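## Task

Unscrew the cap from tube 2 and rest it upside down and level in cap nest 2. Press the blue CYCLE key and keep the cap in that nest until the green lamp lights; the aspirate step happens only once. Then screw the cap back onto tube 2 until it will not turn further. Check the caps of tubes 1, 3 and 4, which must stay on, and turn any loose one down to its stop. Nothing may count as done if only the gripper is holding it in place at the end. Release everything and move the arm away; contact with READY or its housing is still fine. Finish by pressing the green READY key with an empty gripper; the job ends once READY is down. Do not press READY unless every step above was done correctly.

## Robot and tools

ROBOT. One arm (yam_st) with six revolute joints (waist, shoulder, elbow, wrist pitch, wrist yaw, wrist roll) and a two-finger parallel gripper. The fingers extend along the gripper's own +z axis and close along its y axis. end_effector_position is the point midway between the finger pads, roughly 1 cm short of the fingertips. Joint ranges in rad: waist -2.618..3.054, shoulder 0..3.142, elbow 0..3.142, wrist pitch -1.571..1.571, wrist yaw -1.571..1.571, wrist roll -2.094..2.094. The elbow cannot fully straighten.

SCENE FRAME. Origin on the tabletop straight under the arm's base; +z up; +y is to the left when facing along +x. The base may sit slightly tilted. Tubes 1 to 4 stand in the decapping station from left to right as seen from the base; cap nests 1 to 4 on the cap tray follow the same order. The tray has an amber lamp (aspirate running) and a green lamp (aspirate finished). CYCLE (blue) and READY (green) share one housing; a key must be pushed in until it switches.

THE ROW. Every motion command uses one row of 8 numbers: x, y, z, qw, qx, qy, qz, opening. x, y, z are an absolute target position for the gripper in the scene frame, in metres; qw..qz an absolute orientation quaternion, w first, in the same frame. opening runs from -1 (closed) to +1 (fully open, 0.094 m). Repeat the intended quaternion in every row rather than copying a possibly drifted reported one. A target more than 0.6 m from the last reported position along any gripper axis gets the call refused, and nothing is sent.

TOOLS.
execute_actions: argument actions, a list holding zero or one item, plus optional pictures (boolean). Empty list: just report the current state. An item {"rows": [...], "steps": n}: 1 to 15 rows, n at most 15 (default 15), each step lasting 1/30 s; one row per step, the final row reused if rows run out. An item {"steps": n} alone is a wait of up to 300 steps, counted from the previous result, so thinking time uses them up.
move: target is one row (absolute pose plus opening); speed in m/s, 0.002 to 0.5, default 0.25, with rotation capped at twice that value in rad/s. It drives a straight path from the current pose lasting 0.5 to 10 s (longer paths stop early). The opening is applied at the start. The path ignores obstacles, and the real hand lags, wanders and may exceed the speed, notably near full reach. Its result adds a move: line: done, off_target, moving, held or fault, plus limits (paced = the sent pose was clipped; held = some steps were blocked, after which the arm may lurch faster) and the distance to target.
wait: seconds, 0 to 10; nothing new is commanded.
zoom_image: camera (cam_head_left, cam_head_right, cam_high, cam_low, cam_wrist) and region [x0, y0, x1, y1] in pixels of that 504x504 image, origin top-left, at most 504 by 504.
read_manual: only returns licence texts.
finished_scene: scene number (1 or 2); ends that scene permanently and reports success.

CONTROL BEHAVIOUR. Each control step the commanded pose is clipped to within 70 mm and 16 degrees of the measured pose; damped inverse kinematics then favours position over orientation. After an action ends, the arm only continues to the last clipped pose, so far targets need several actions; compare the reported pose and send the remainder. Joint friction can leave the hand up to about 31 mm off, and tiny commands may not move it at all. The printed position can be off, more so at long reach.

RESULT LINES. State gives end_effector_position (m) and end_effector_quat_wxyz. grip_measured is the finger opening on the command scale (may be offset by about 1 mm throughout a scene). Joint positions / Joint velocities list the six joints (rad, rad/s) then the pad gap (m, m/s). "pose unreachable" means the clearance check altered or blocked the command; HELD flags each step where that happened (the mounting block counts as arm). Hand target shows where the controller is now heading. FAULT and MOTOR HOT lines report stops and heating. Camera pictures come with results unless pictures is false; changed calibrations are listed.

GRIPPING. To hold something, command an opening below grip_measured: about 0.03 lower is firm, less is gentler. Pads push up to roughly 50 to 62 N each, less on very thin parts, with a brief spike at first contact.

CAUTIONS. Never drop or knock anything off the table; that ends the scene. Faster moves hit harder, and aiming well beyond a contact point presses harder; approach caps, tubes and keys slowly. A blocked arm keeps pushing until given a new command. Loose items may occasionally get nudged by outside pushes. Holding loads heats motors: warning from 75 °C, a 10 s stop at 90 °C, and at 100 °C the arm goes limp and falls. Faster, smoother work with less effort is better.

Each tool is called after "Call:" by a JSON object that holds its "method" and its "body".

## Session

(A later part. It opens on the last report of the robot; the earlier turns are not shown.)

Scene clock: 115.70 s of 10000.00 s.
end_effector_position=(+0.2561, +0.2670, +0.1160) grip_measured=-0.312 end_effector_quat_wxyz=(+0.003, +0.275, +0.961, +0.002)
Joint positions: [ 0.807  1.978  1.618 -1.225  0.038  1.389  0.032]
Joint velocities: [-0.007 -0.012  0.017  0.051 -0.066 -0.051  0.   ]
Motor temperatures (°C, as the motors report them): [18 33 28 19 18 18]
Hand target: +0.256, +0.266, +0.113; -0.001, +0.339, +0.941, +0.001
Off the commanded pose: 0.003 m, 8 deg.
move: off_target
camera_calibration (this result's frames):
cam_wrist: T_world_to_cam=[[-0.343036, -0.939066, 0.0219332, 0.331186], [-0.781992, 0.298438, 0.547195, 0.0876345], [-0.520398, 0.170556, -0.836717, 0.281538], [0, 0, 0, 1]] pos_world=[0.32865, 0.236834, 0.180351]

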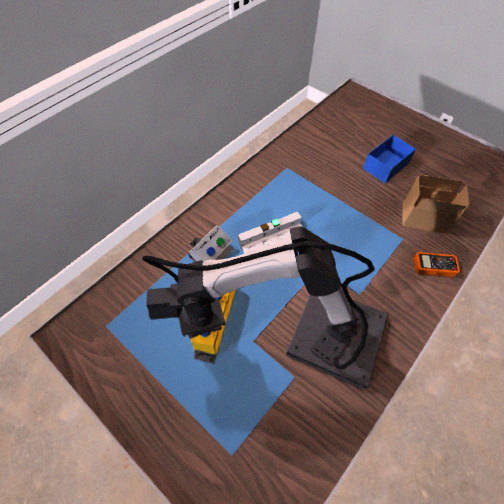

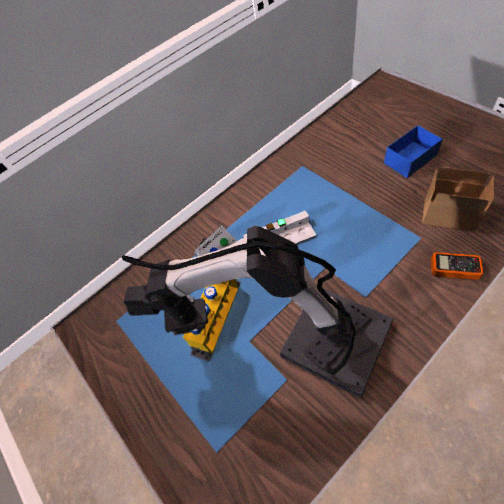

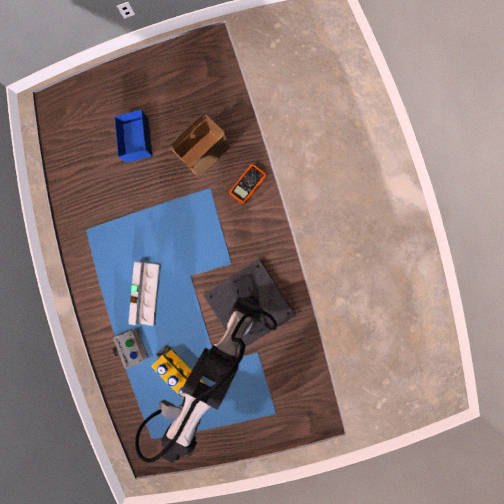

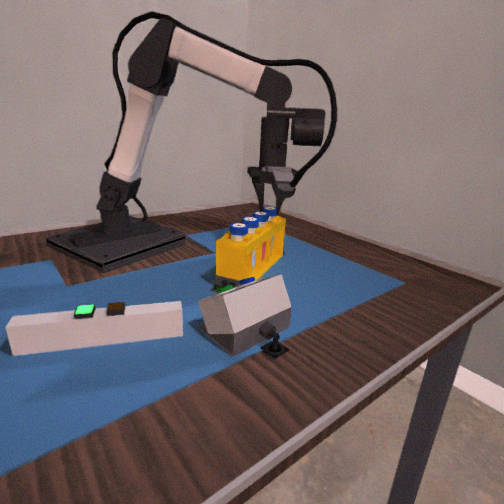

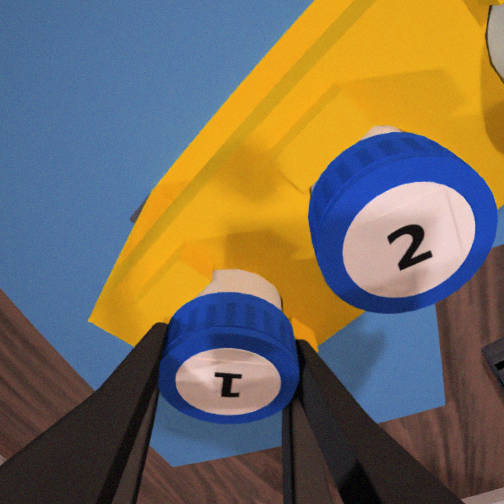

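Tight. On to cap 3 at (0.308, 0.174).

Call:
{"method": "execute_actions", "body": {"actions": [{"rows":[[0.256,0.267,0.116,0,0.275,0.961,0,-0.05]],"steps":7}], "pictures": false}}

Call:
{"method": "move", "body": {"target": [0.256,0.267,0.152,0,0.275,0.961,0,-0.05], "speed": 0.15}}

Call:
{"method": "move", "body": {"target": [0.308,0.171,0.152,0,0.122,0.993,0,-0.05], "speed": 0.2}}

Scene clock: 116.83 s of 10000.00 s.
end_effector_position=(+0.2560, +0.2671, +0.1160) grip_measured=-0.052 end_effector_quat_wxyz=(+0.003, +0.274, +0.962, +0.002)
Joint positions: [ 0.807  1.978  1.618 -1.225  0.037  1.387  0.045]
Joint velocities: [-0.007  0.007  0.017  0.007  0.007 -0.022 -0.   ]
Motor temperatures (°C, as the motors report them): [18 33 28 19 18 18]
Hand target: +0.256, +0.267, +0.116; -0.000, +0.275, +0.961, +0.000
Off the commanded pose: 0.000 m, 0 deg.
Steps of this call (steps 1 to 27: nothing new was sent; steps 28 to 34: all 7 steps of this action). Readings (end_effector_position):
28: (+0.2561, +0.2671, +0.1160)
29: (+0.2561, +0.2671, +0.1160)
31: (+0.2560, +0.2671, +0.1160)
34: the state above

Scene clock: 118.03 s of 10000.00 s.
end_effector_position=(+0.2567, +0.2662, +0.1493) grip_measured=-0.052 end_effector_quat_wxyz=(+0.001, +0.274, +0.962, +0.000)
Joint positions: [ 0.807  1.978  1.751 -1.363  0.037  1.387  0.045]
Joint velocities: [ 0.002  0.002  0.007 -0.022  0.022 -0.007  0.   ]
Motor temperatures (°C, as the motors report them): [18 33 28 19 18 18]
Hand target: +0.256, +0.267, +0.152; +0.000, +0.275, +0.961, -0.000
Off the commanded pose: 0.003 m, 0 deg.
move: done
camera_calibration (this result's frames):
cam_wrist: T_world_to_cam=[[-0.340608, -0.939829, 0.0265883, 0.32875], [-0.780453, 0.298391, 0.549414, 0.069421], [-0.524289, 0.166384, -0.835127, 0.311755], [0, 0, 0, 1]] pos_world=[0.329605, 0.236383, 0.213473]

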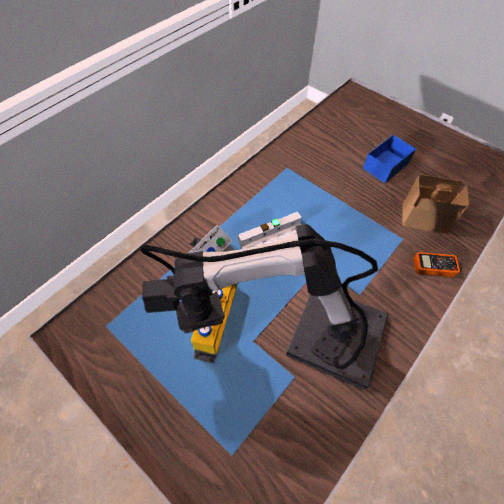

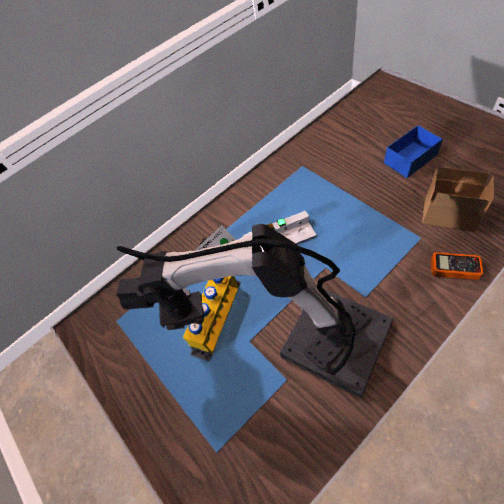

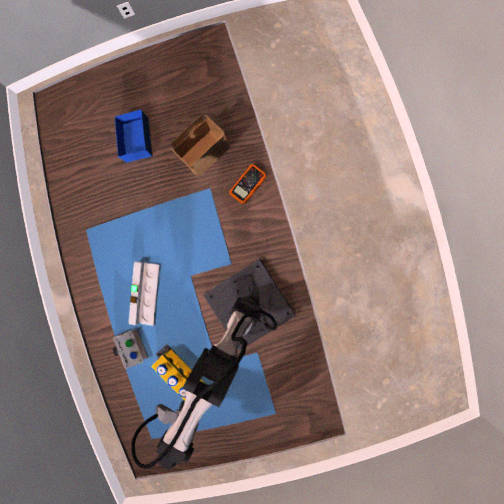

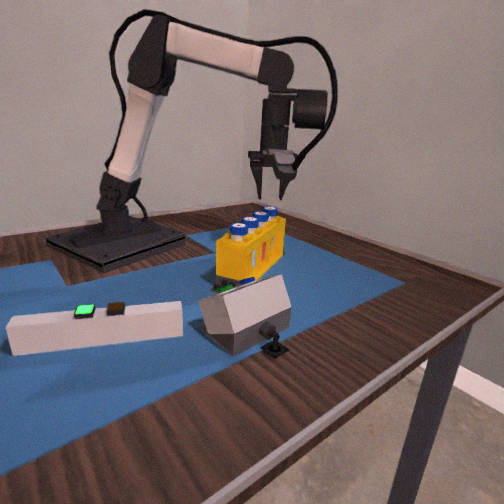

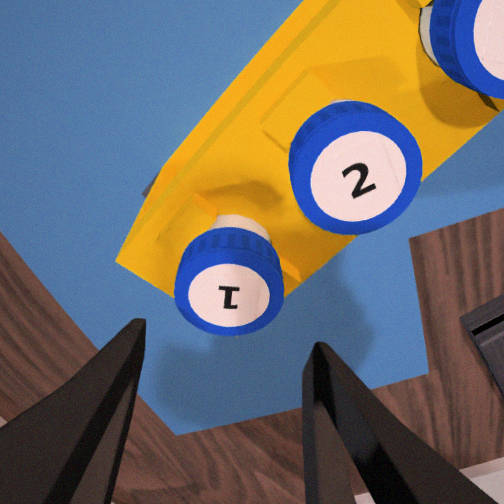

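Scene clock: 119.43 s of 10000.00 s.
end_effector_position=(+0.3102, +0.1721, +0.1486) grip_measured=-0.052 end_effector_quat_wxyz=(-0.008, +0.128, +0.992, -0.005)
Joint positions: [ 0.513  1.92   1.683 -1.362  0.037  0.795  0.045]
Joint velocities: [-0.012 -0.012 -0.022 -0.022  0.051 -0.037  0.001]
Motor temperatures (°C, as the motors report them): [18 33 28 19 18 18]
Hand target: +0.310, +0.171, +0.152; -0.000, +0.122, +0.993, +0.002
Off the commanded pose: 0.004 m, 1 deg.
move: done
camera_calibration (this result's frames):
cam_wrist: T_world_to_cam=[[-0.048594, -0.99821, 0.0348739, 0.176788], [-0.82313, 0.0597993, 0.564695, 0.191654], [-0.565769, -0.001265, -0.824563, 0.395005], [0, 0, 0, 1]] pos_world=[0.389828, 0.165511, 0.211315]

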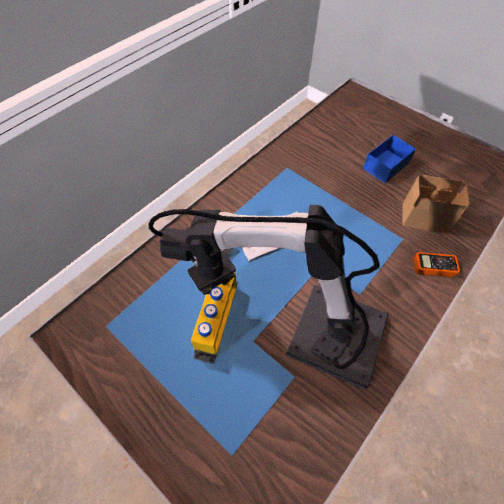

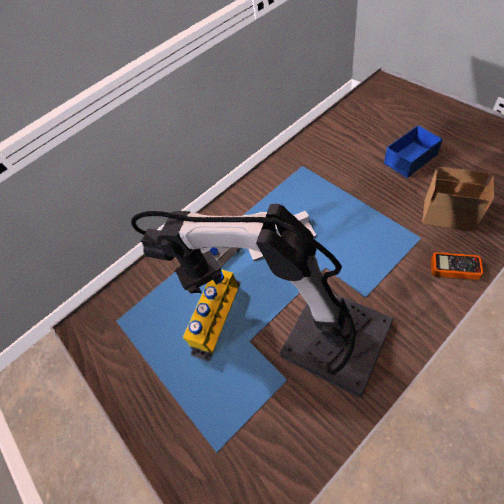

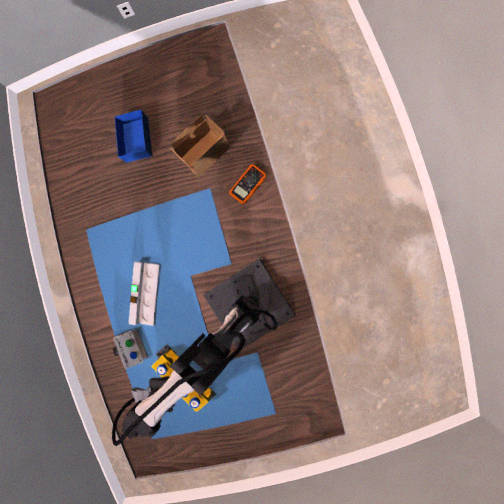

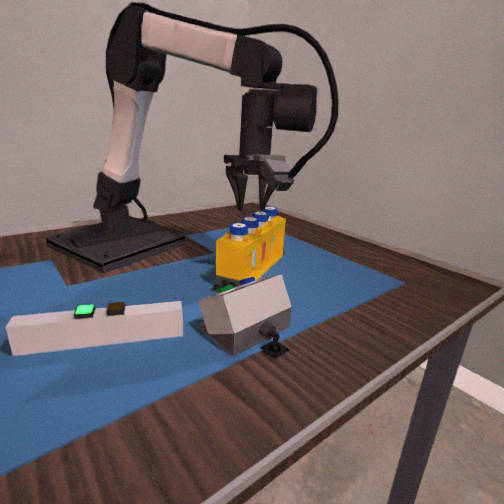

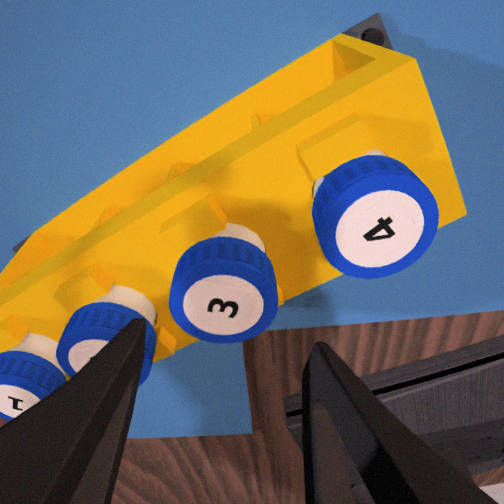

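Call:
{"method": "move", "body": {"target": [0.306,0.175,0.112,0,0.122,0.993,0,-0.05], "speed": 0.06}}

Scene clock: 120.93 s of 10000.00 s.
end_effector_position=(+0.3055, +0.1724, +0.1091) grip_measured=-0.052 end_effector_quat_wxyz=(-0.010, +0.126, +0.992, -0.005)
Joint positions: [ 0.515  1.92   1.526 -1.21   0.035  0.792  0.045]
Joint velocities: [ 0.007  0.002 -0.012  0.037  0.037 -0.11   0.   ]
Motor temperatures (°C, as the motors report them): [18 33 28 19 18 18]
Hand target: +0.305, +0.175, +0.112; -0.000, +0.122, +0.993, -0.000
Off the commanded pose: 0.004 m, 1 deg.
move: done
camera_calibration (this result's frames):
cam_wrist: T_world_to_cam=[[-0.0436615, -0.998403, 0.0358372, 0.176617], [-0.820172, 0.0563034, 0.56934, 0.209301], [-0.570448, -0.00453445, -0.821321, 0.361402], [0, 0, 0, 1]] pos_world=[0.385535, 0.16619, 0.171334]

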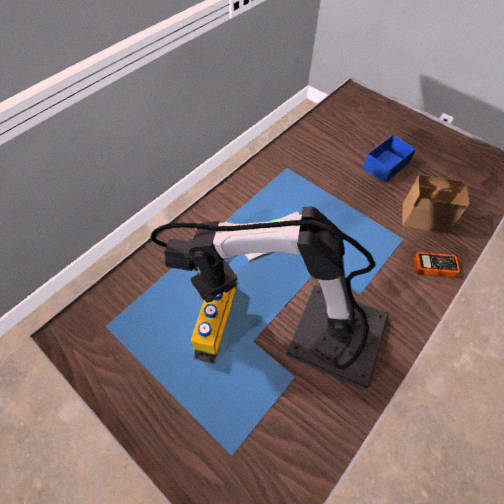

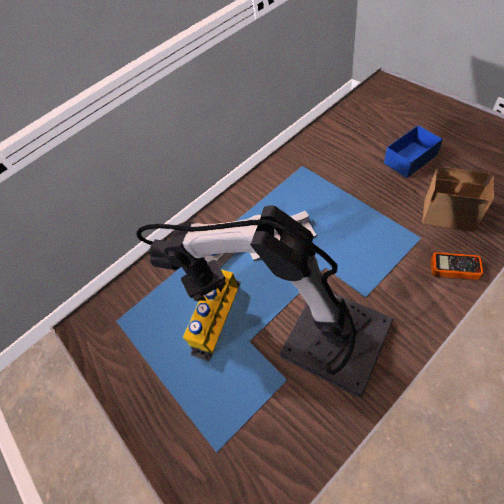

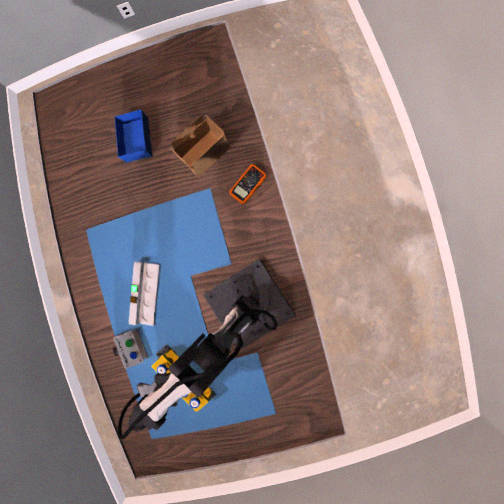

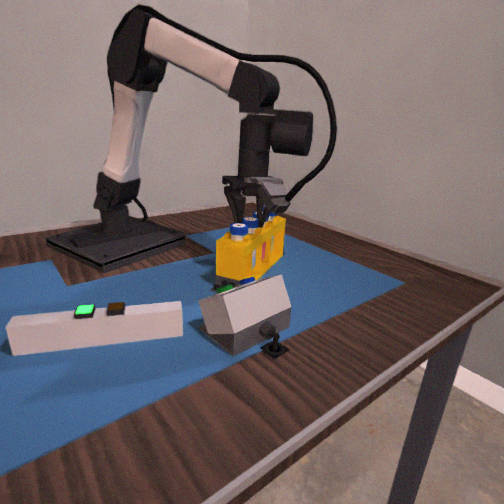

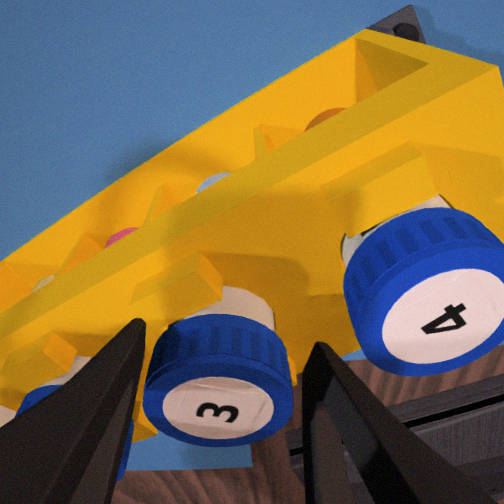

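Call:
{"method": "execute_actions", "body": {"actions": [{"rows":[[0.308,0.175,0.122,0,0.122,0.993,0,-0.05]],"steps":12}], "pictures": false}}

Scene clock: 122.07 s of 10000.00 s.
end_effector_position=(+0.3069, +0.1730, +0.1128) grip_measured=-0.052 end_effector_quat_wxyz=(-0.009, +0.126, +0.992, -0.004)
Joint positions: [ 0.515  1.92   1.541 -1.22   0.035  0.792  0.045]
Joint velocities: [ 0.002  0.012  0.002 -0.066 -0.037  0.007  0.   ]
Motor temperatures (°C, as the motors report them): [18 34 28 19 18 18]
Hand target: +0.308, +0.175, +0.122; +0.000, +0.122, +0.993, +0.000
Off the commanded pose: 0.009 m, 1 deg.
Steps of this call (steps 1 to 22: nothing new was sent; steps 23 to 34: all 12 steps of this action). Readings (end_effector_position):
23: (+0.3058, +0.1725, +0.1096)
24: (+0.3060, +0.1726, +0.1103)
26: (+0.3070, +0.1731, +0.1120)
30: (+0.3074, +0.1733, +0.1128)
34: the state above

Call:
{"method": "execute_actions", "body": {"actions": [{"rows":[[0.3075,0.1745,0.116,0,0.122,0.993,0,-0.34]],"steps":10}], "pictures": false}}

Call:
{"method": "move", "body": {"target": [0.3075,0.1745,0.114,0,0.342,0.94,0,-0.34], "speed": 0.3}}

Scene clock: 122.97 s of 10000.00 s.
end_effector_position=(+0.3071, +0.1741, +0.1128) grip_measured=-0.306 end_effector_quat_wxyz=(-0.009, +0.125, +0.992, -0.002)
Joint positions: [ 0.516  1.92   1.541 -1.217  0.031  0.792  0.033]
Joint velocities: [ 0.017 -0.012 -0.002 -0.066  0.066 -0.081  0.   ]
Motor temperatures (°C, as the motors report them): [18 34 28 19 18 18]
Hand target: +0.307, +0.174, +0.116; -0.000, +0.122, +0.993, -0.000
Off the commanded pose: 0.003 m, 1 deg.
Steps of this call (steps 1 to 17: nothing new was sent; steps 18 to 27: all 10 steps of this action). Readings (end_effector_position):
18: (+0.3067, +0.1729, +0.1128)
19: (+0.3072, +0.1741, +0.1128)
21: (+0.3071, +0.1741, +0.1128)
25: (+0.3071, +0.1741, +0.1128)
27: the state above

Scene clock: 124.47 s of 10000.00 s.
end_effector_position=(+0.3070, +0.1742, +0.1128) grip_measured=-0.307 end_effector_quat_wxyz=(-0.008, +0.296, +0.955, -0.004)
Joint positions: [ 0.517  1.92   1.541 -1.218  0.033  1.142  0.033]
Joint velocities: [-0.012  0.007 -0.012 -0.037 -0.022 -0.007 -0.001]
Motor temperatures (°C, as the motors report them): [18 34 28 19 18 18]
Hand target: +0.308, +0.174, +0.114; -0.001, +0.340, +0.940, +0.000
Off the commanded pose: 0.001 m, 6 deg.
move: off_target
camera_calibration (this result's frames):
cam_wrist: T_world_to_cam=[[-0.381878, -0.92352, 0.0357628, 0.269161], [-0.755255, 0.334135, 0.563865, 0.140607], [-0.53269, 0.188318, -0.825092, 0.320547], [0, 0, 0, 1]] pos_world=[0.379733, 0.141229, 0.175572]

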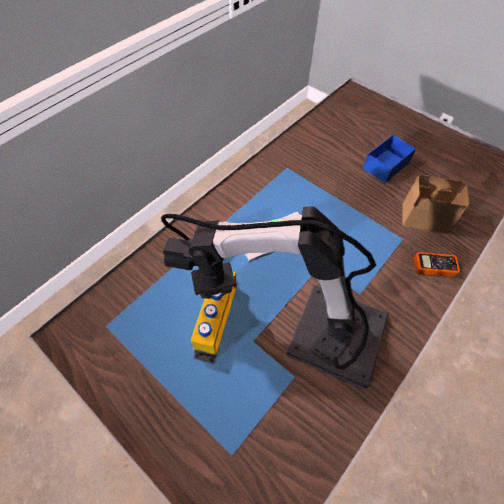

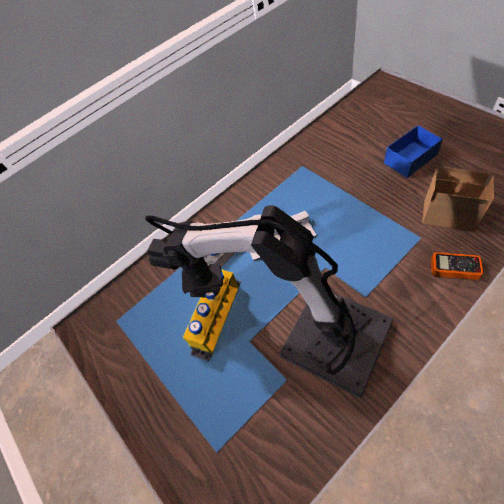

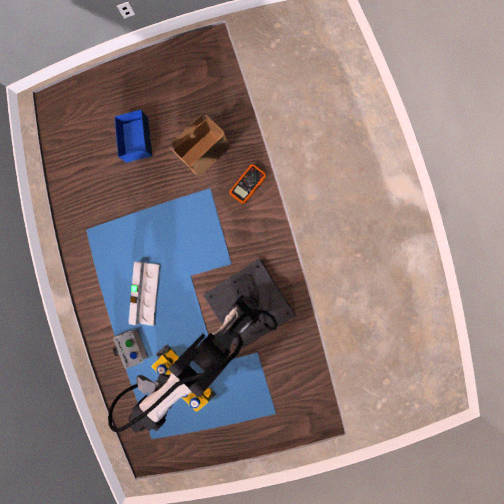

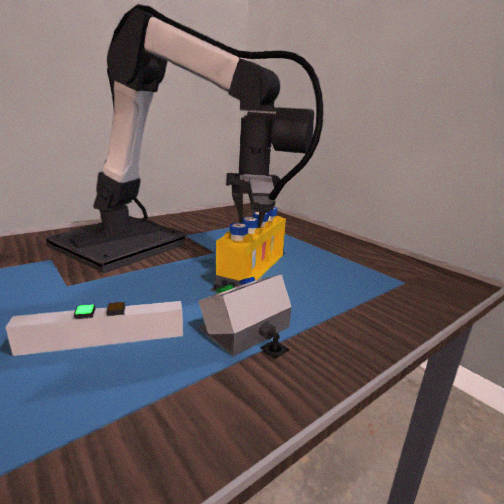

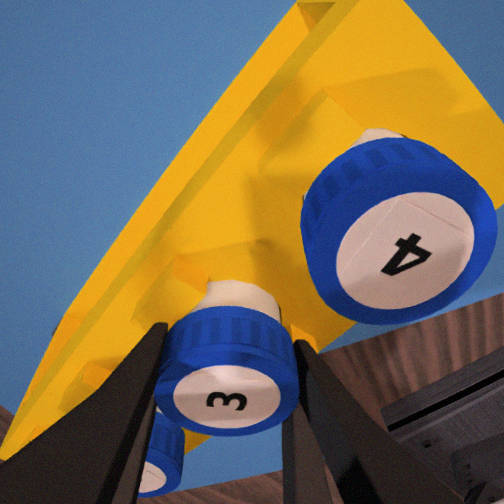

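Call:
{"method": "execute_actions", "body": {"actions": [{"rows":[[0.3075,0.1745,0.114,0,0.375,0.927,0,-0.34]],"steps":12}], "pictures": false}}

Call:
{"method": "execute_actions", "body": {"actions": [{"rows":[[0.307,0.174,0.113,0,0.31,0.951,0,-0.05]],"steps":7}], "pictures": false}}

Call:
{"method": "move", "body": {"target": [0.307,0.174,0.156,0,0.31,0.951,0,-0.05], "speed": 0.15}}

Call:
{"method": "move", "body": {"target": [0.333,0.125,0.152,0,0.122,0.993,0,-0.05], "speed": 0.2}}

Call:
{"method": "move", "body": {"target": [0.333,0.127,0.113,0,0.122,0.993,0,-0.05], "speed": 0.06}}

Scene clock: 126.70 s of 10000.00 s.
end_effector_position=(+0.3069, +0.1743, +0.1128) grip_measured=-0.307 end_effector_quat_wxyz=(-0.007, +0.323, +0.947, -0.004)
Joint positions: [ 0.518  1.92   1.541 -1.218  0.033  1.199  0.033]
Joint velocities: [-0.002 -0.002 -0.007  0.037  0.022 -0.022  0.   ]
Motor temperatures (°C, as the motors report them): [18 34 28 19 18 18]
Hand target: +0.307, +0.175, +0.114; -0.002, +0.373, +0.928, +0.000
Off the commanded pose: 0.001 m, 6 deg.
Steps of this call (steps 1 to 55: nothing new was sent; steps 56 to 67: all 12 steps of this action). Readings (end_effector_position):
56: (+0.3070, +0.1742, +0.1128)
57: (+0.3070, +0.1742, +0.1128)
59: (+0.3070, +0.1742, +0.1128)
63: (+0.3070, +0.1742, +0.1128)
67: the state above

Scene clock: 126.93 s of 10000.00 s.
end_effector_position=(+0.3078, +0.1748, +0.1128) grip_measured=-0.052 end_effector_quat_wxyz=(-0.006, +0.317, +0.948, -0.003)
Joint positions: [ 0.518  1.92   1.541 -1.213  0.033  1.187  0.045]
Joint velocities: [ 0.007 -0.022 -0.007 -0.051 -0.051 -0.007 -0.   ]
Motor temperatures (°C, as the motors report them): [18 34 28 19 18 18]
Hand target: +0.307, +0.174, +0.113; -0.000, +0.310, +0.951, -0.000
Off the commanded pose: 0.001 m, 1 deg.
Steps of this call (steps 1 to 7: all 7 steps of this action). Readings (end_effector_position):
1: (+0.3070, +0.1743, +0.1128)
2: (+0.3074, +0.1745, +0.1128)
4: (+0.3076, +0.1747, +0.1128)
7: the state above

Scene clock: 128.13 s of 10000.00 s.
end_effector_position=(+0.3075, +0.1731, +0.1443) grip_measured=-0.052 end_effector_quat_wxyz=(-0.010, +0.315, +0.949, -0.008)
Joint positions: [ 0.518  1.92   1.666 -1.352  0.033  1.185  0.045]
Joint velocities: [-0.007 -0.002  0.007 -0.022 -0.007 -0.037 -0.001]
Motor temperatures (°C, as the motors report them): [18 34 28 19 18 18]
Hand target: +0.308, +0.174, +0.156; -0.000, +0.310, +0.951, +0.000
Off the commanded pose: 0.012 m, 2 deg.
move: off_target
camera_calibration (this result's frames):
cam_wrist: T_world_to_cam=[[-0.419989, -0.906444, 0.0443741, 0.274776], [-0.736434, 0.368975, 0.567029, 0.111237], [-0.530353, 0.205467, -0.822502, 0.342901], [0, 0, 0, 1]] pos_world=[0.37918, 0.13757, 0.206769]

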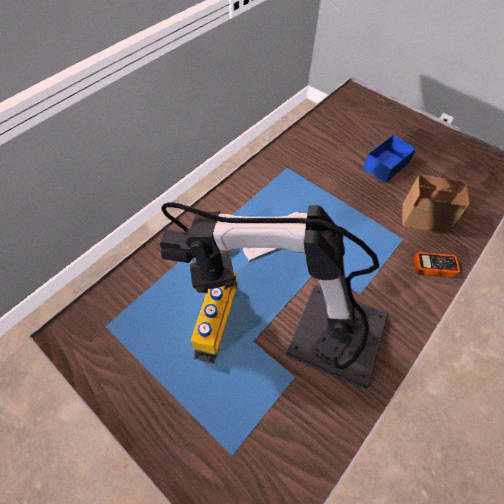

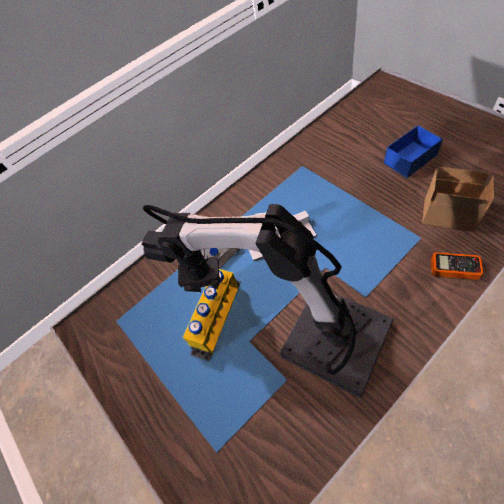

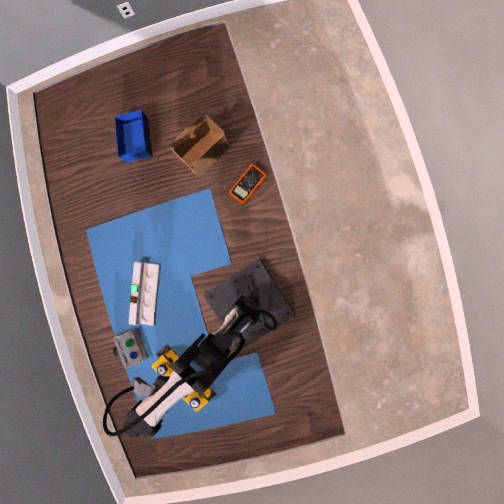

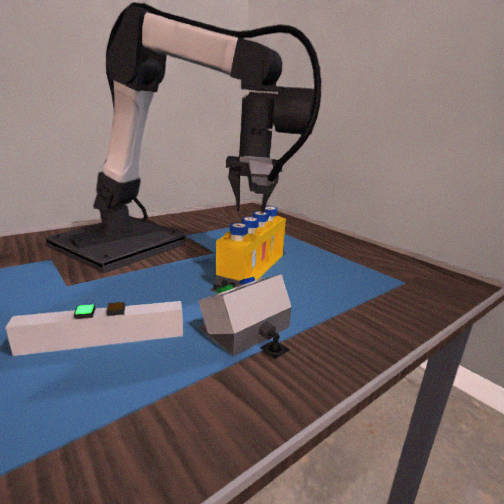

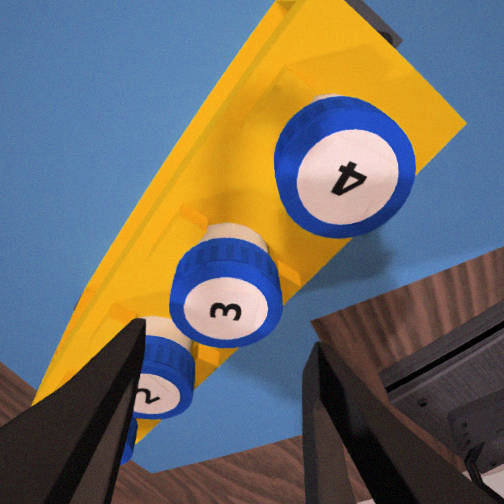

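Scene clock: 129.70 s of 10000.00 s.
end_effector_position=(+0.3299, +0.1271, +0.1423) grip_measured=-0.052 end_effector_quat_wxyz=(-0.015, +0.125, +0.992, -0.005)
Joint positions: [ 0.373  1.92   1.666 -1.352  0.035  0.649  0.045]
Joint velocities: [-0.007 -0.022 -0.032 -0.007  0.007 -0.051  0.001]
Motor temperatures (°C, as the motors report them): [18 35 28 19 18 18]
Hand target: +0.334, +0.125, +0.152; +0.000, +0.122, +0.993, +0.001
Off the commanded pose: 0.010 m, 2 deg.
move: done
camera_calibration (this result's frames):
cam_wrist: T_world_to_cam=[[-0.0420583, -0.998497, 0.0351462, 0.130901], [-0.815305, 0.0546325, 0.576449, 0.21053], [-0.577502, -0.00441042, -0.816377, 0.403939], [0, 0, 0, 1]] pos_world=[0.410427, 0.120984, 0.203806]

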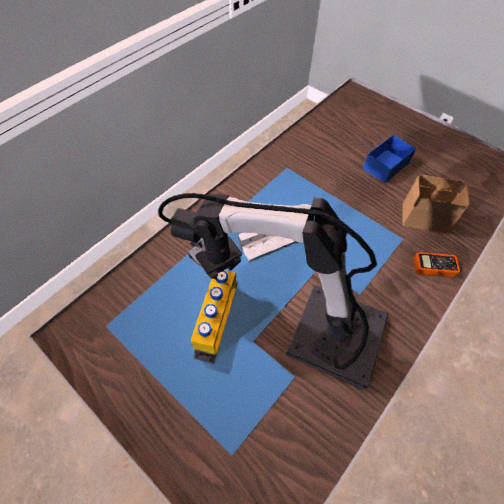

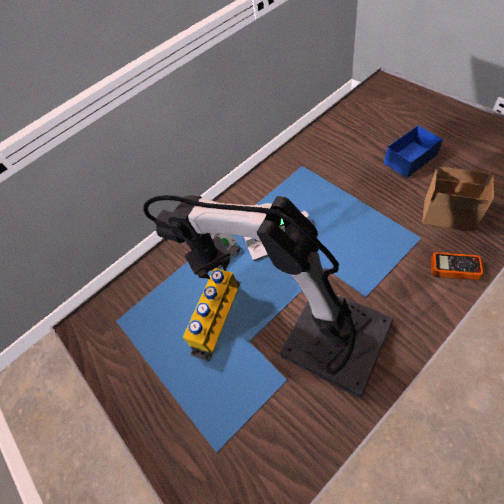

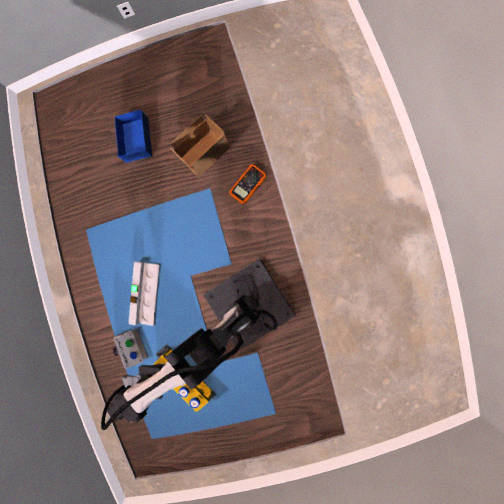

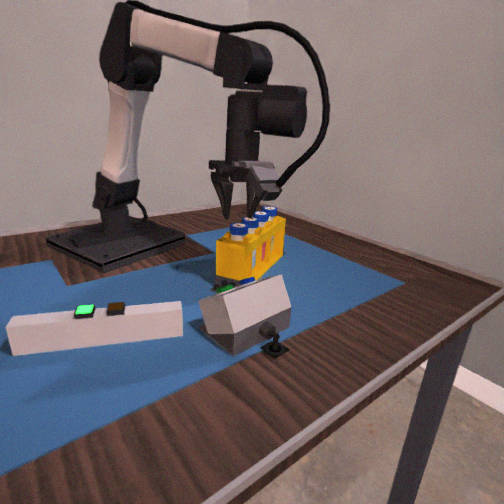

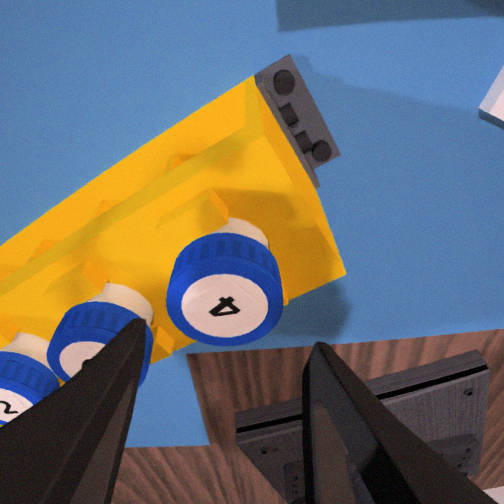

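Scene clock: 130.70 s of 10000.00 s.
end_effector_position=(+0.3309, +0.1288, +0.1123) grip_measured=-0.052 end_effector_quat_wxyz=(-0.008, +0.125, +0.992, -0.002)
Joint positions: [ 0.373  1.92   1.547 -1.218  0.035  0.648  0.045]
Joint velocities: [-0.002  0.002  0.007  0.022 -0.066  0.037  0.001]
Motor temperatures (°C, as the motors report them): [18 35 28 19 18 18]
Hand target: +0.332, +0.127, +0.113; -0.000, +0.122, +0.993, -0.000
Off the commanded pose: 0.003 m, 1 deg.
move: done
camera_calibration (this result's frames):
cam_wrist: T_world_to_cam=[[-0.0419518, -0.998705, 0.0287944, 0.134427], [-0.823157, 0.0508829, 0.56553, 0.232843], [-0.566262, 0.0000226789, -0.824225, 0.376625], [0, 0, 0, 1]] pos_world=[0.410575, 0.122397, 0.174874]

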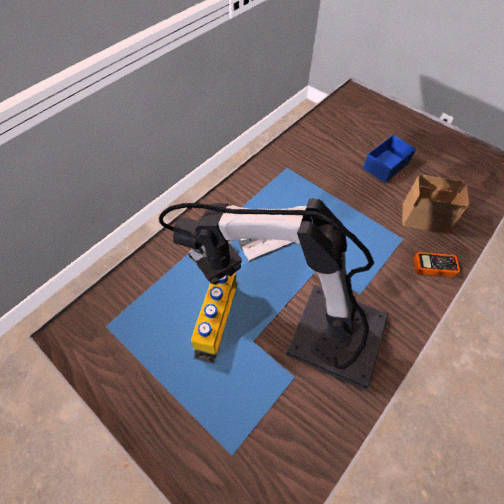

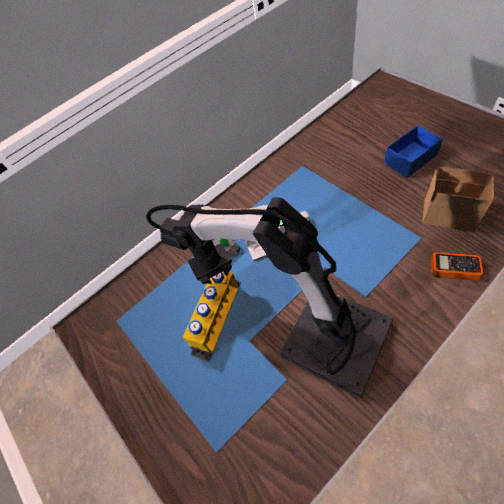

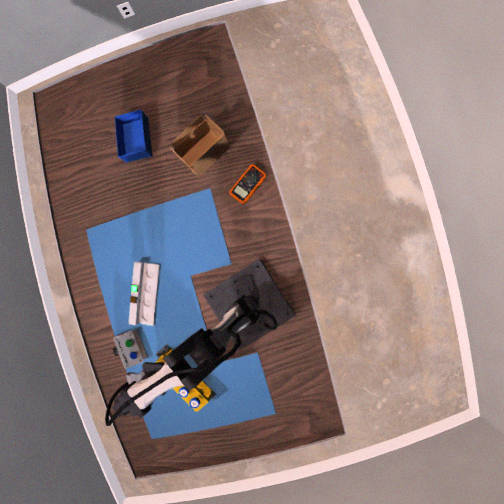

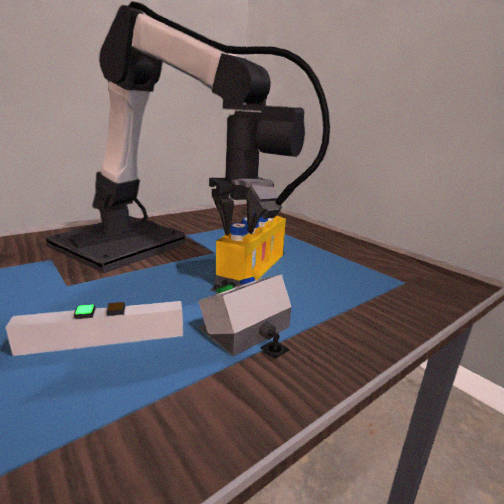

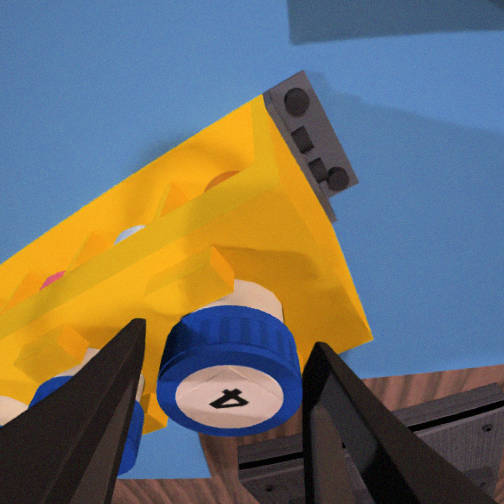

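Call:
{"method": "execute_actions", "body": {"actions": [{"rows":[[0.332,0.128,0.113,0,0.122,0.993,0,-0.34]],"steps":10}], "pictures": false}}

Call:
{"method": "move", "body": {"target": [0.332,0.128,0.113,0,0.342,0.94,0,-0.34], "speed": 0.3}}

Scene clock: 131.77 s of 10000.00 s.
end_effector_position=(+0.3311, +0.1283, +0.1122) grip_measured=-0.307 end_effector_quat_wxyz=(-0.007, +0.124, +0.992, -0.003)
Joint positions: [ 0.373  1.92   1.546 -1.218  0.038  0.648  0.033]
Joint velocities: [-0.012 -0.007 -0.027 -0.051 -0.007 -0.007 -0.002]
Motor temperatures (°C, as the motors report them): [18 35 28 19 18 18]
Hand target: +0.332, +0.128, +0.113; -0.000, +0.122, +0.993, -0.000
Off the commanded pose: 0.001 m, 1 deg.
Steps of this call (steps 1 to 22: nothing new was sent; steps 23 to 32: all 10 steps of this action). Readings (end_effector_position):
23: (+0.3312, +0.1290, +0.1123)
24: (+0.3311, +0.1284, +0.1122)
26: (+0.3311, +0.1283, +0.1122)
30: (+0.3311, +0.1283, +0.1122)
32: the state above

Scene clock: 133.27 s of 10000.00 s.
end_effector_position=(+0.3310, +0.1285, +0.1122) grip_measured=-0.308 end_effector_quat_wxyz=(-0.007, +0.290, +0.957, -0.004)
Joint positions: [ 0.373  1.92   1.546 -1.218  0.037  0.987  0.033]
Joint velocities: [-0.007  0.002 -0.012 -0.037 -0.066  0.037  0.001]
Motor temperatures (°C, as the motors report them): [18 35 28 19 18 18]
Hand target: +0.332, +0.128, +0.113; -0.001, +0.340, +0.940, +0.000
Off the commanded pose: 0.001 m, 6 deg.
move: off_target
camera_calibration (this result's frames):
cam_wrist: T_world_to_cam=[[-0.371735, -0.927645, 0.0358885, 0.23331], [-0.759551, 0.326147, 0.56277, 0.176922], [-0.533756, 0.181942, -0.825834, 0.342672], [0, 0, 0, 1]] pos_world=[0.404014, 0.0963798, 0.175051]

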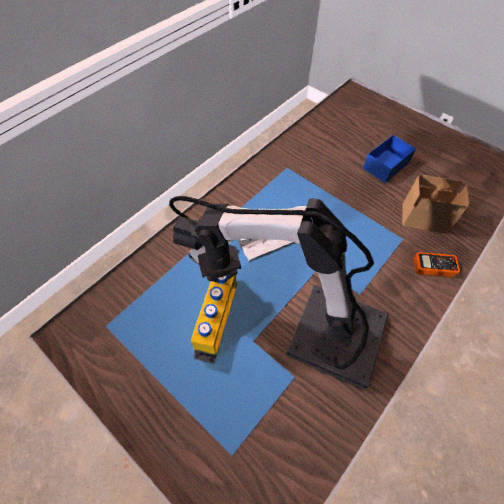

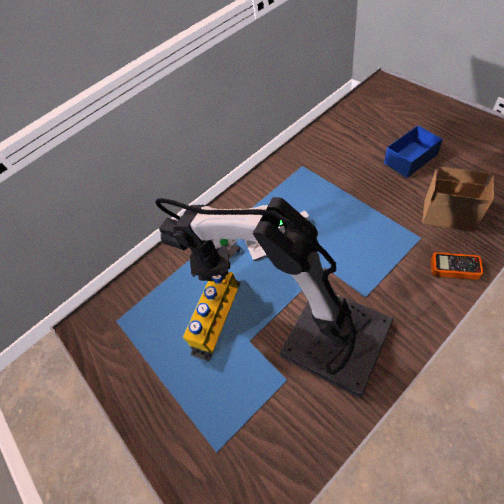

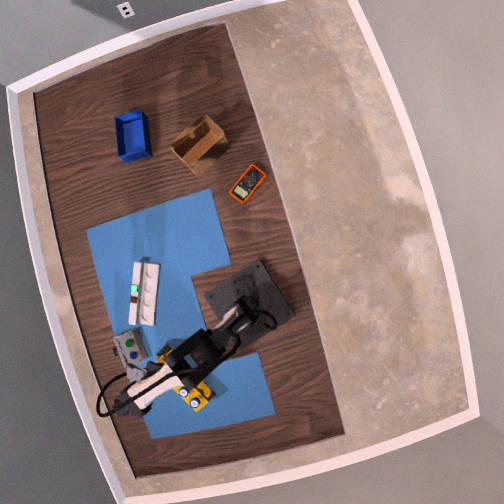

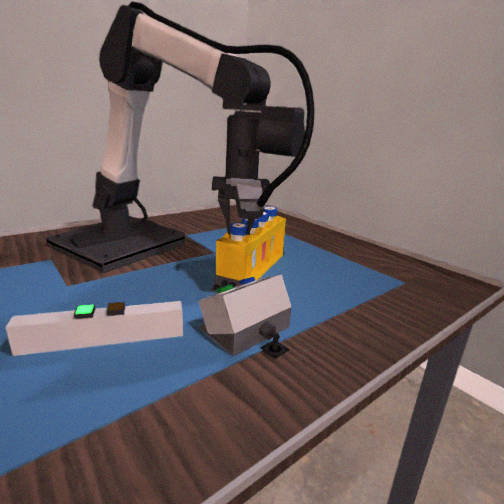

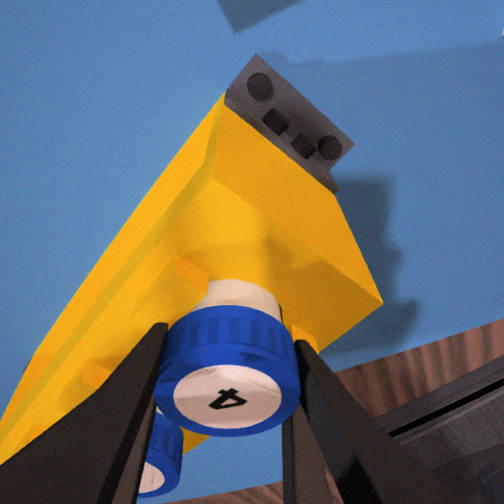

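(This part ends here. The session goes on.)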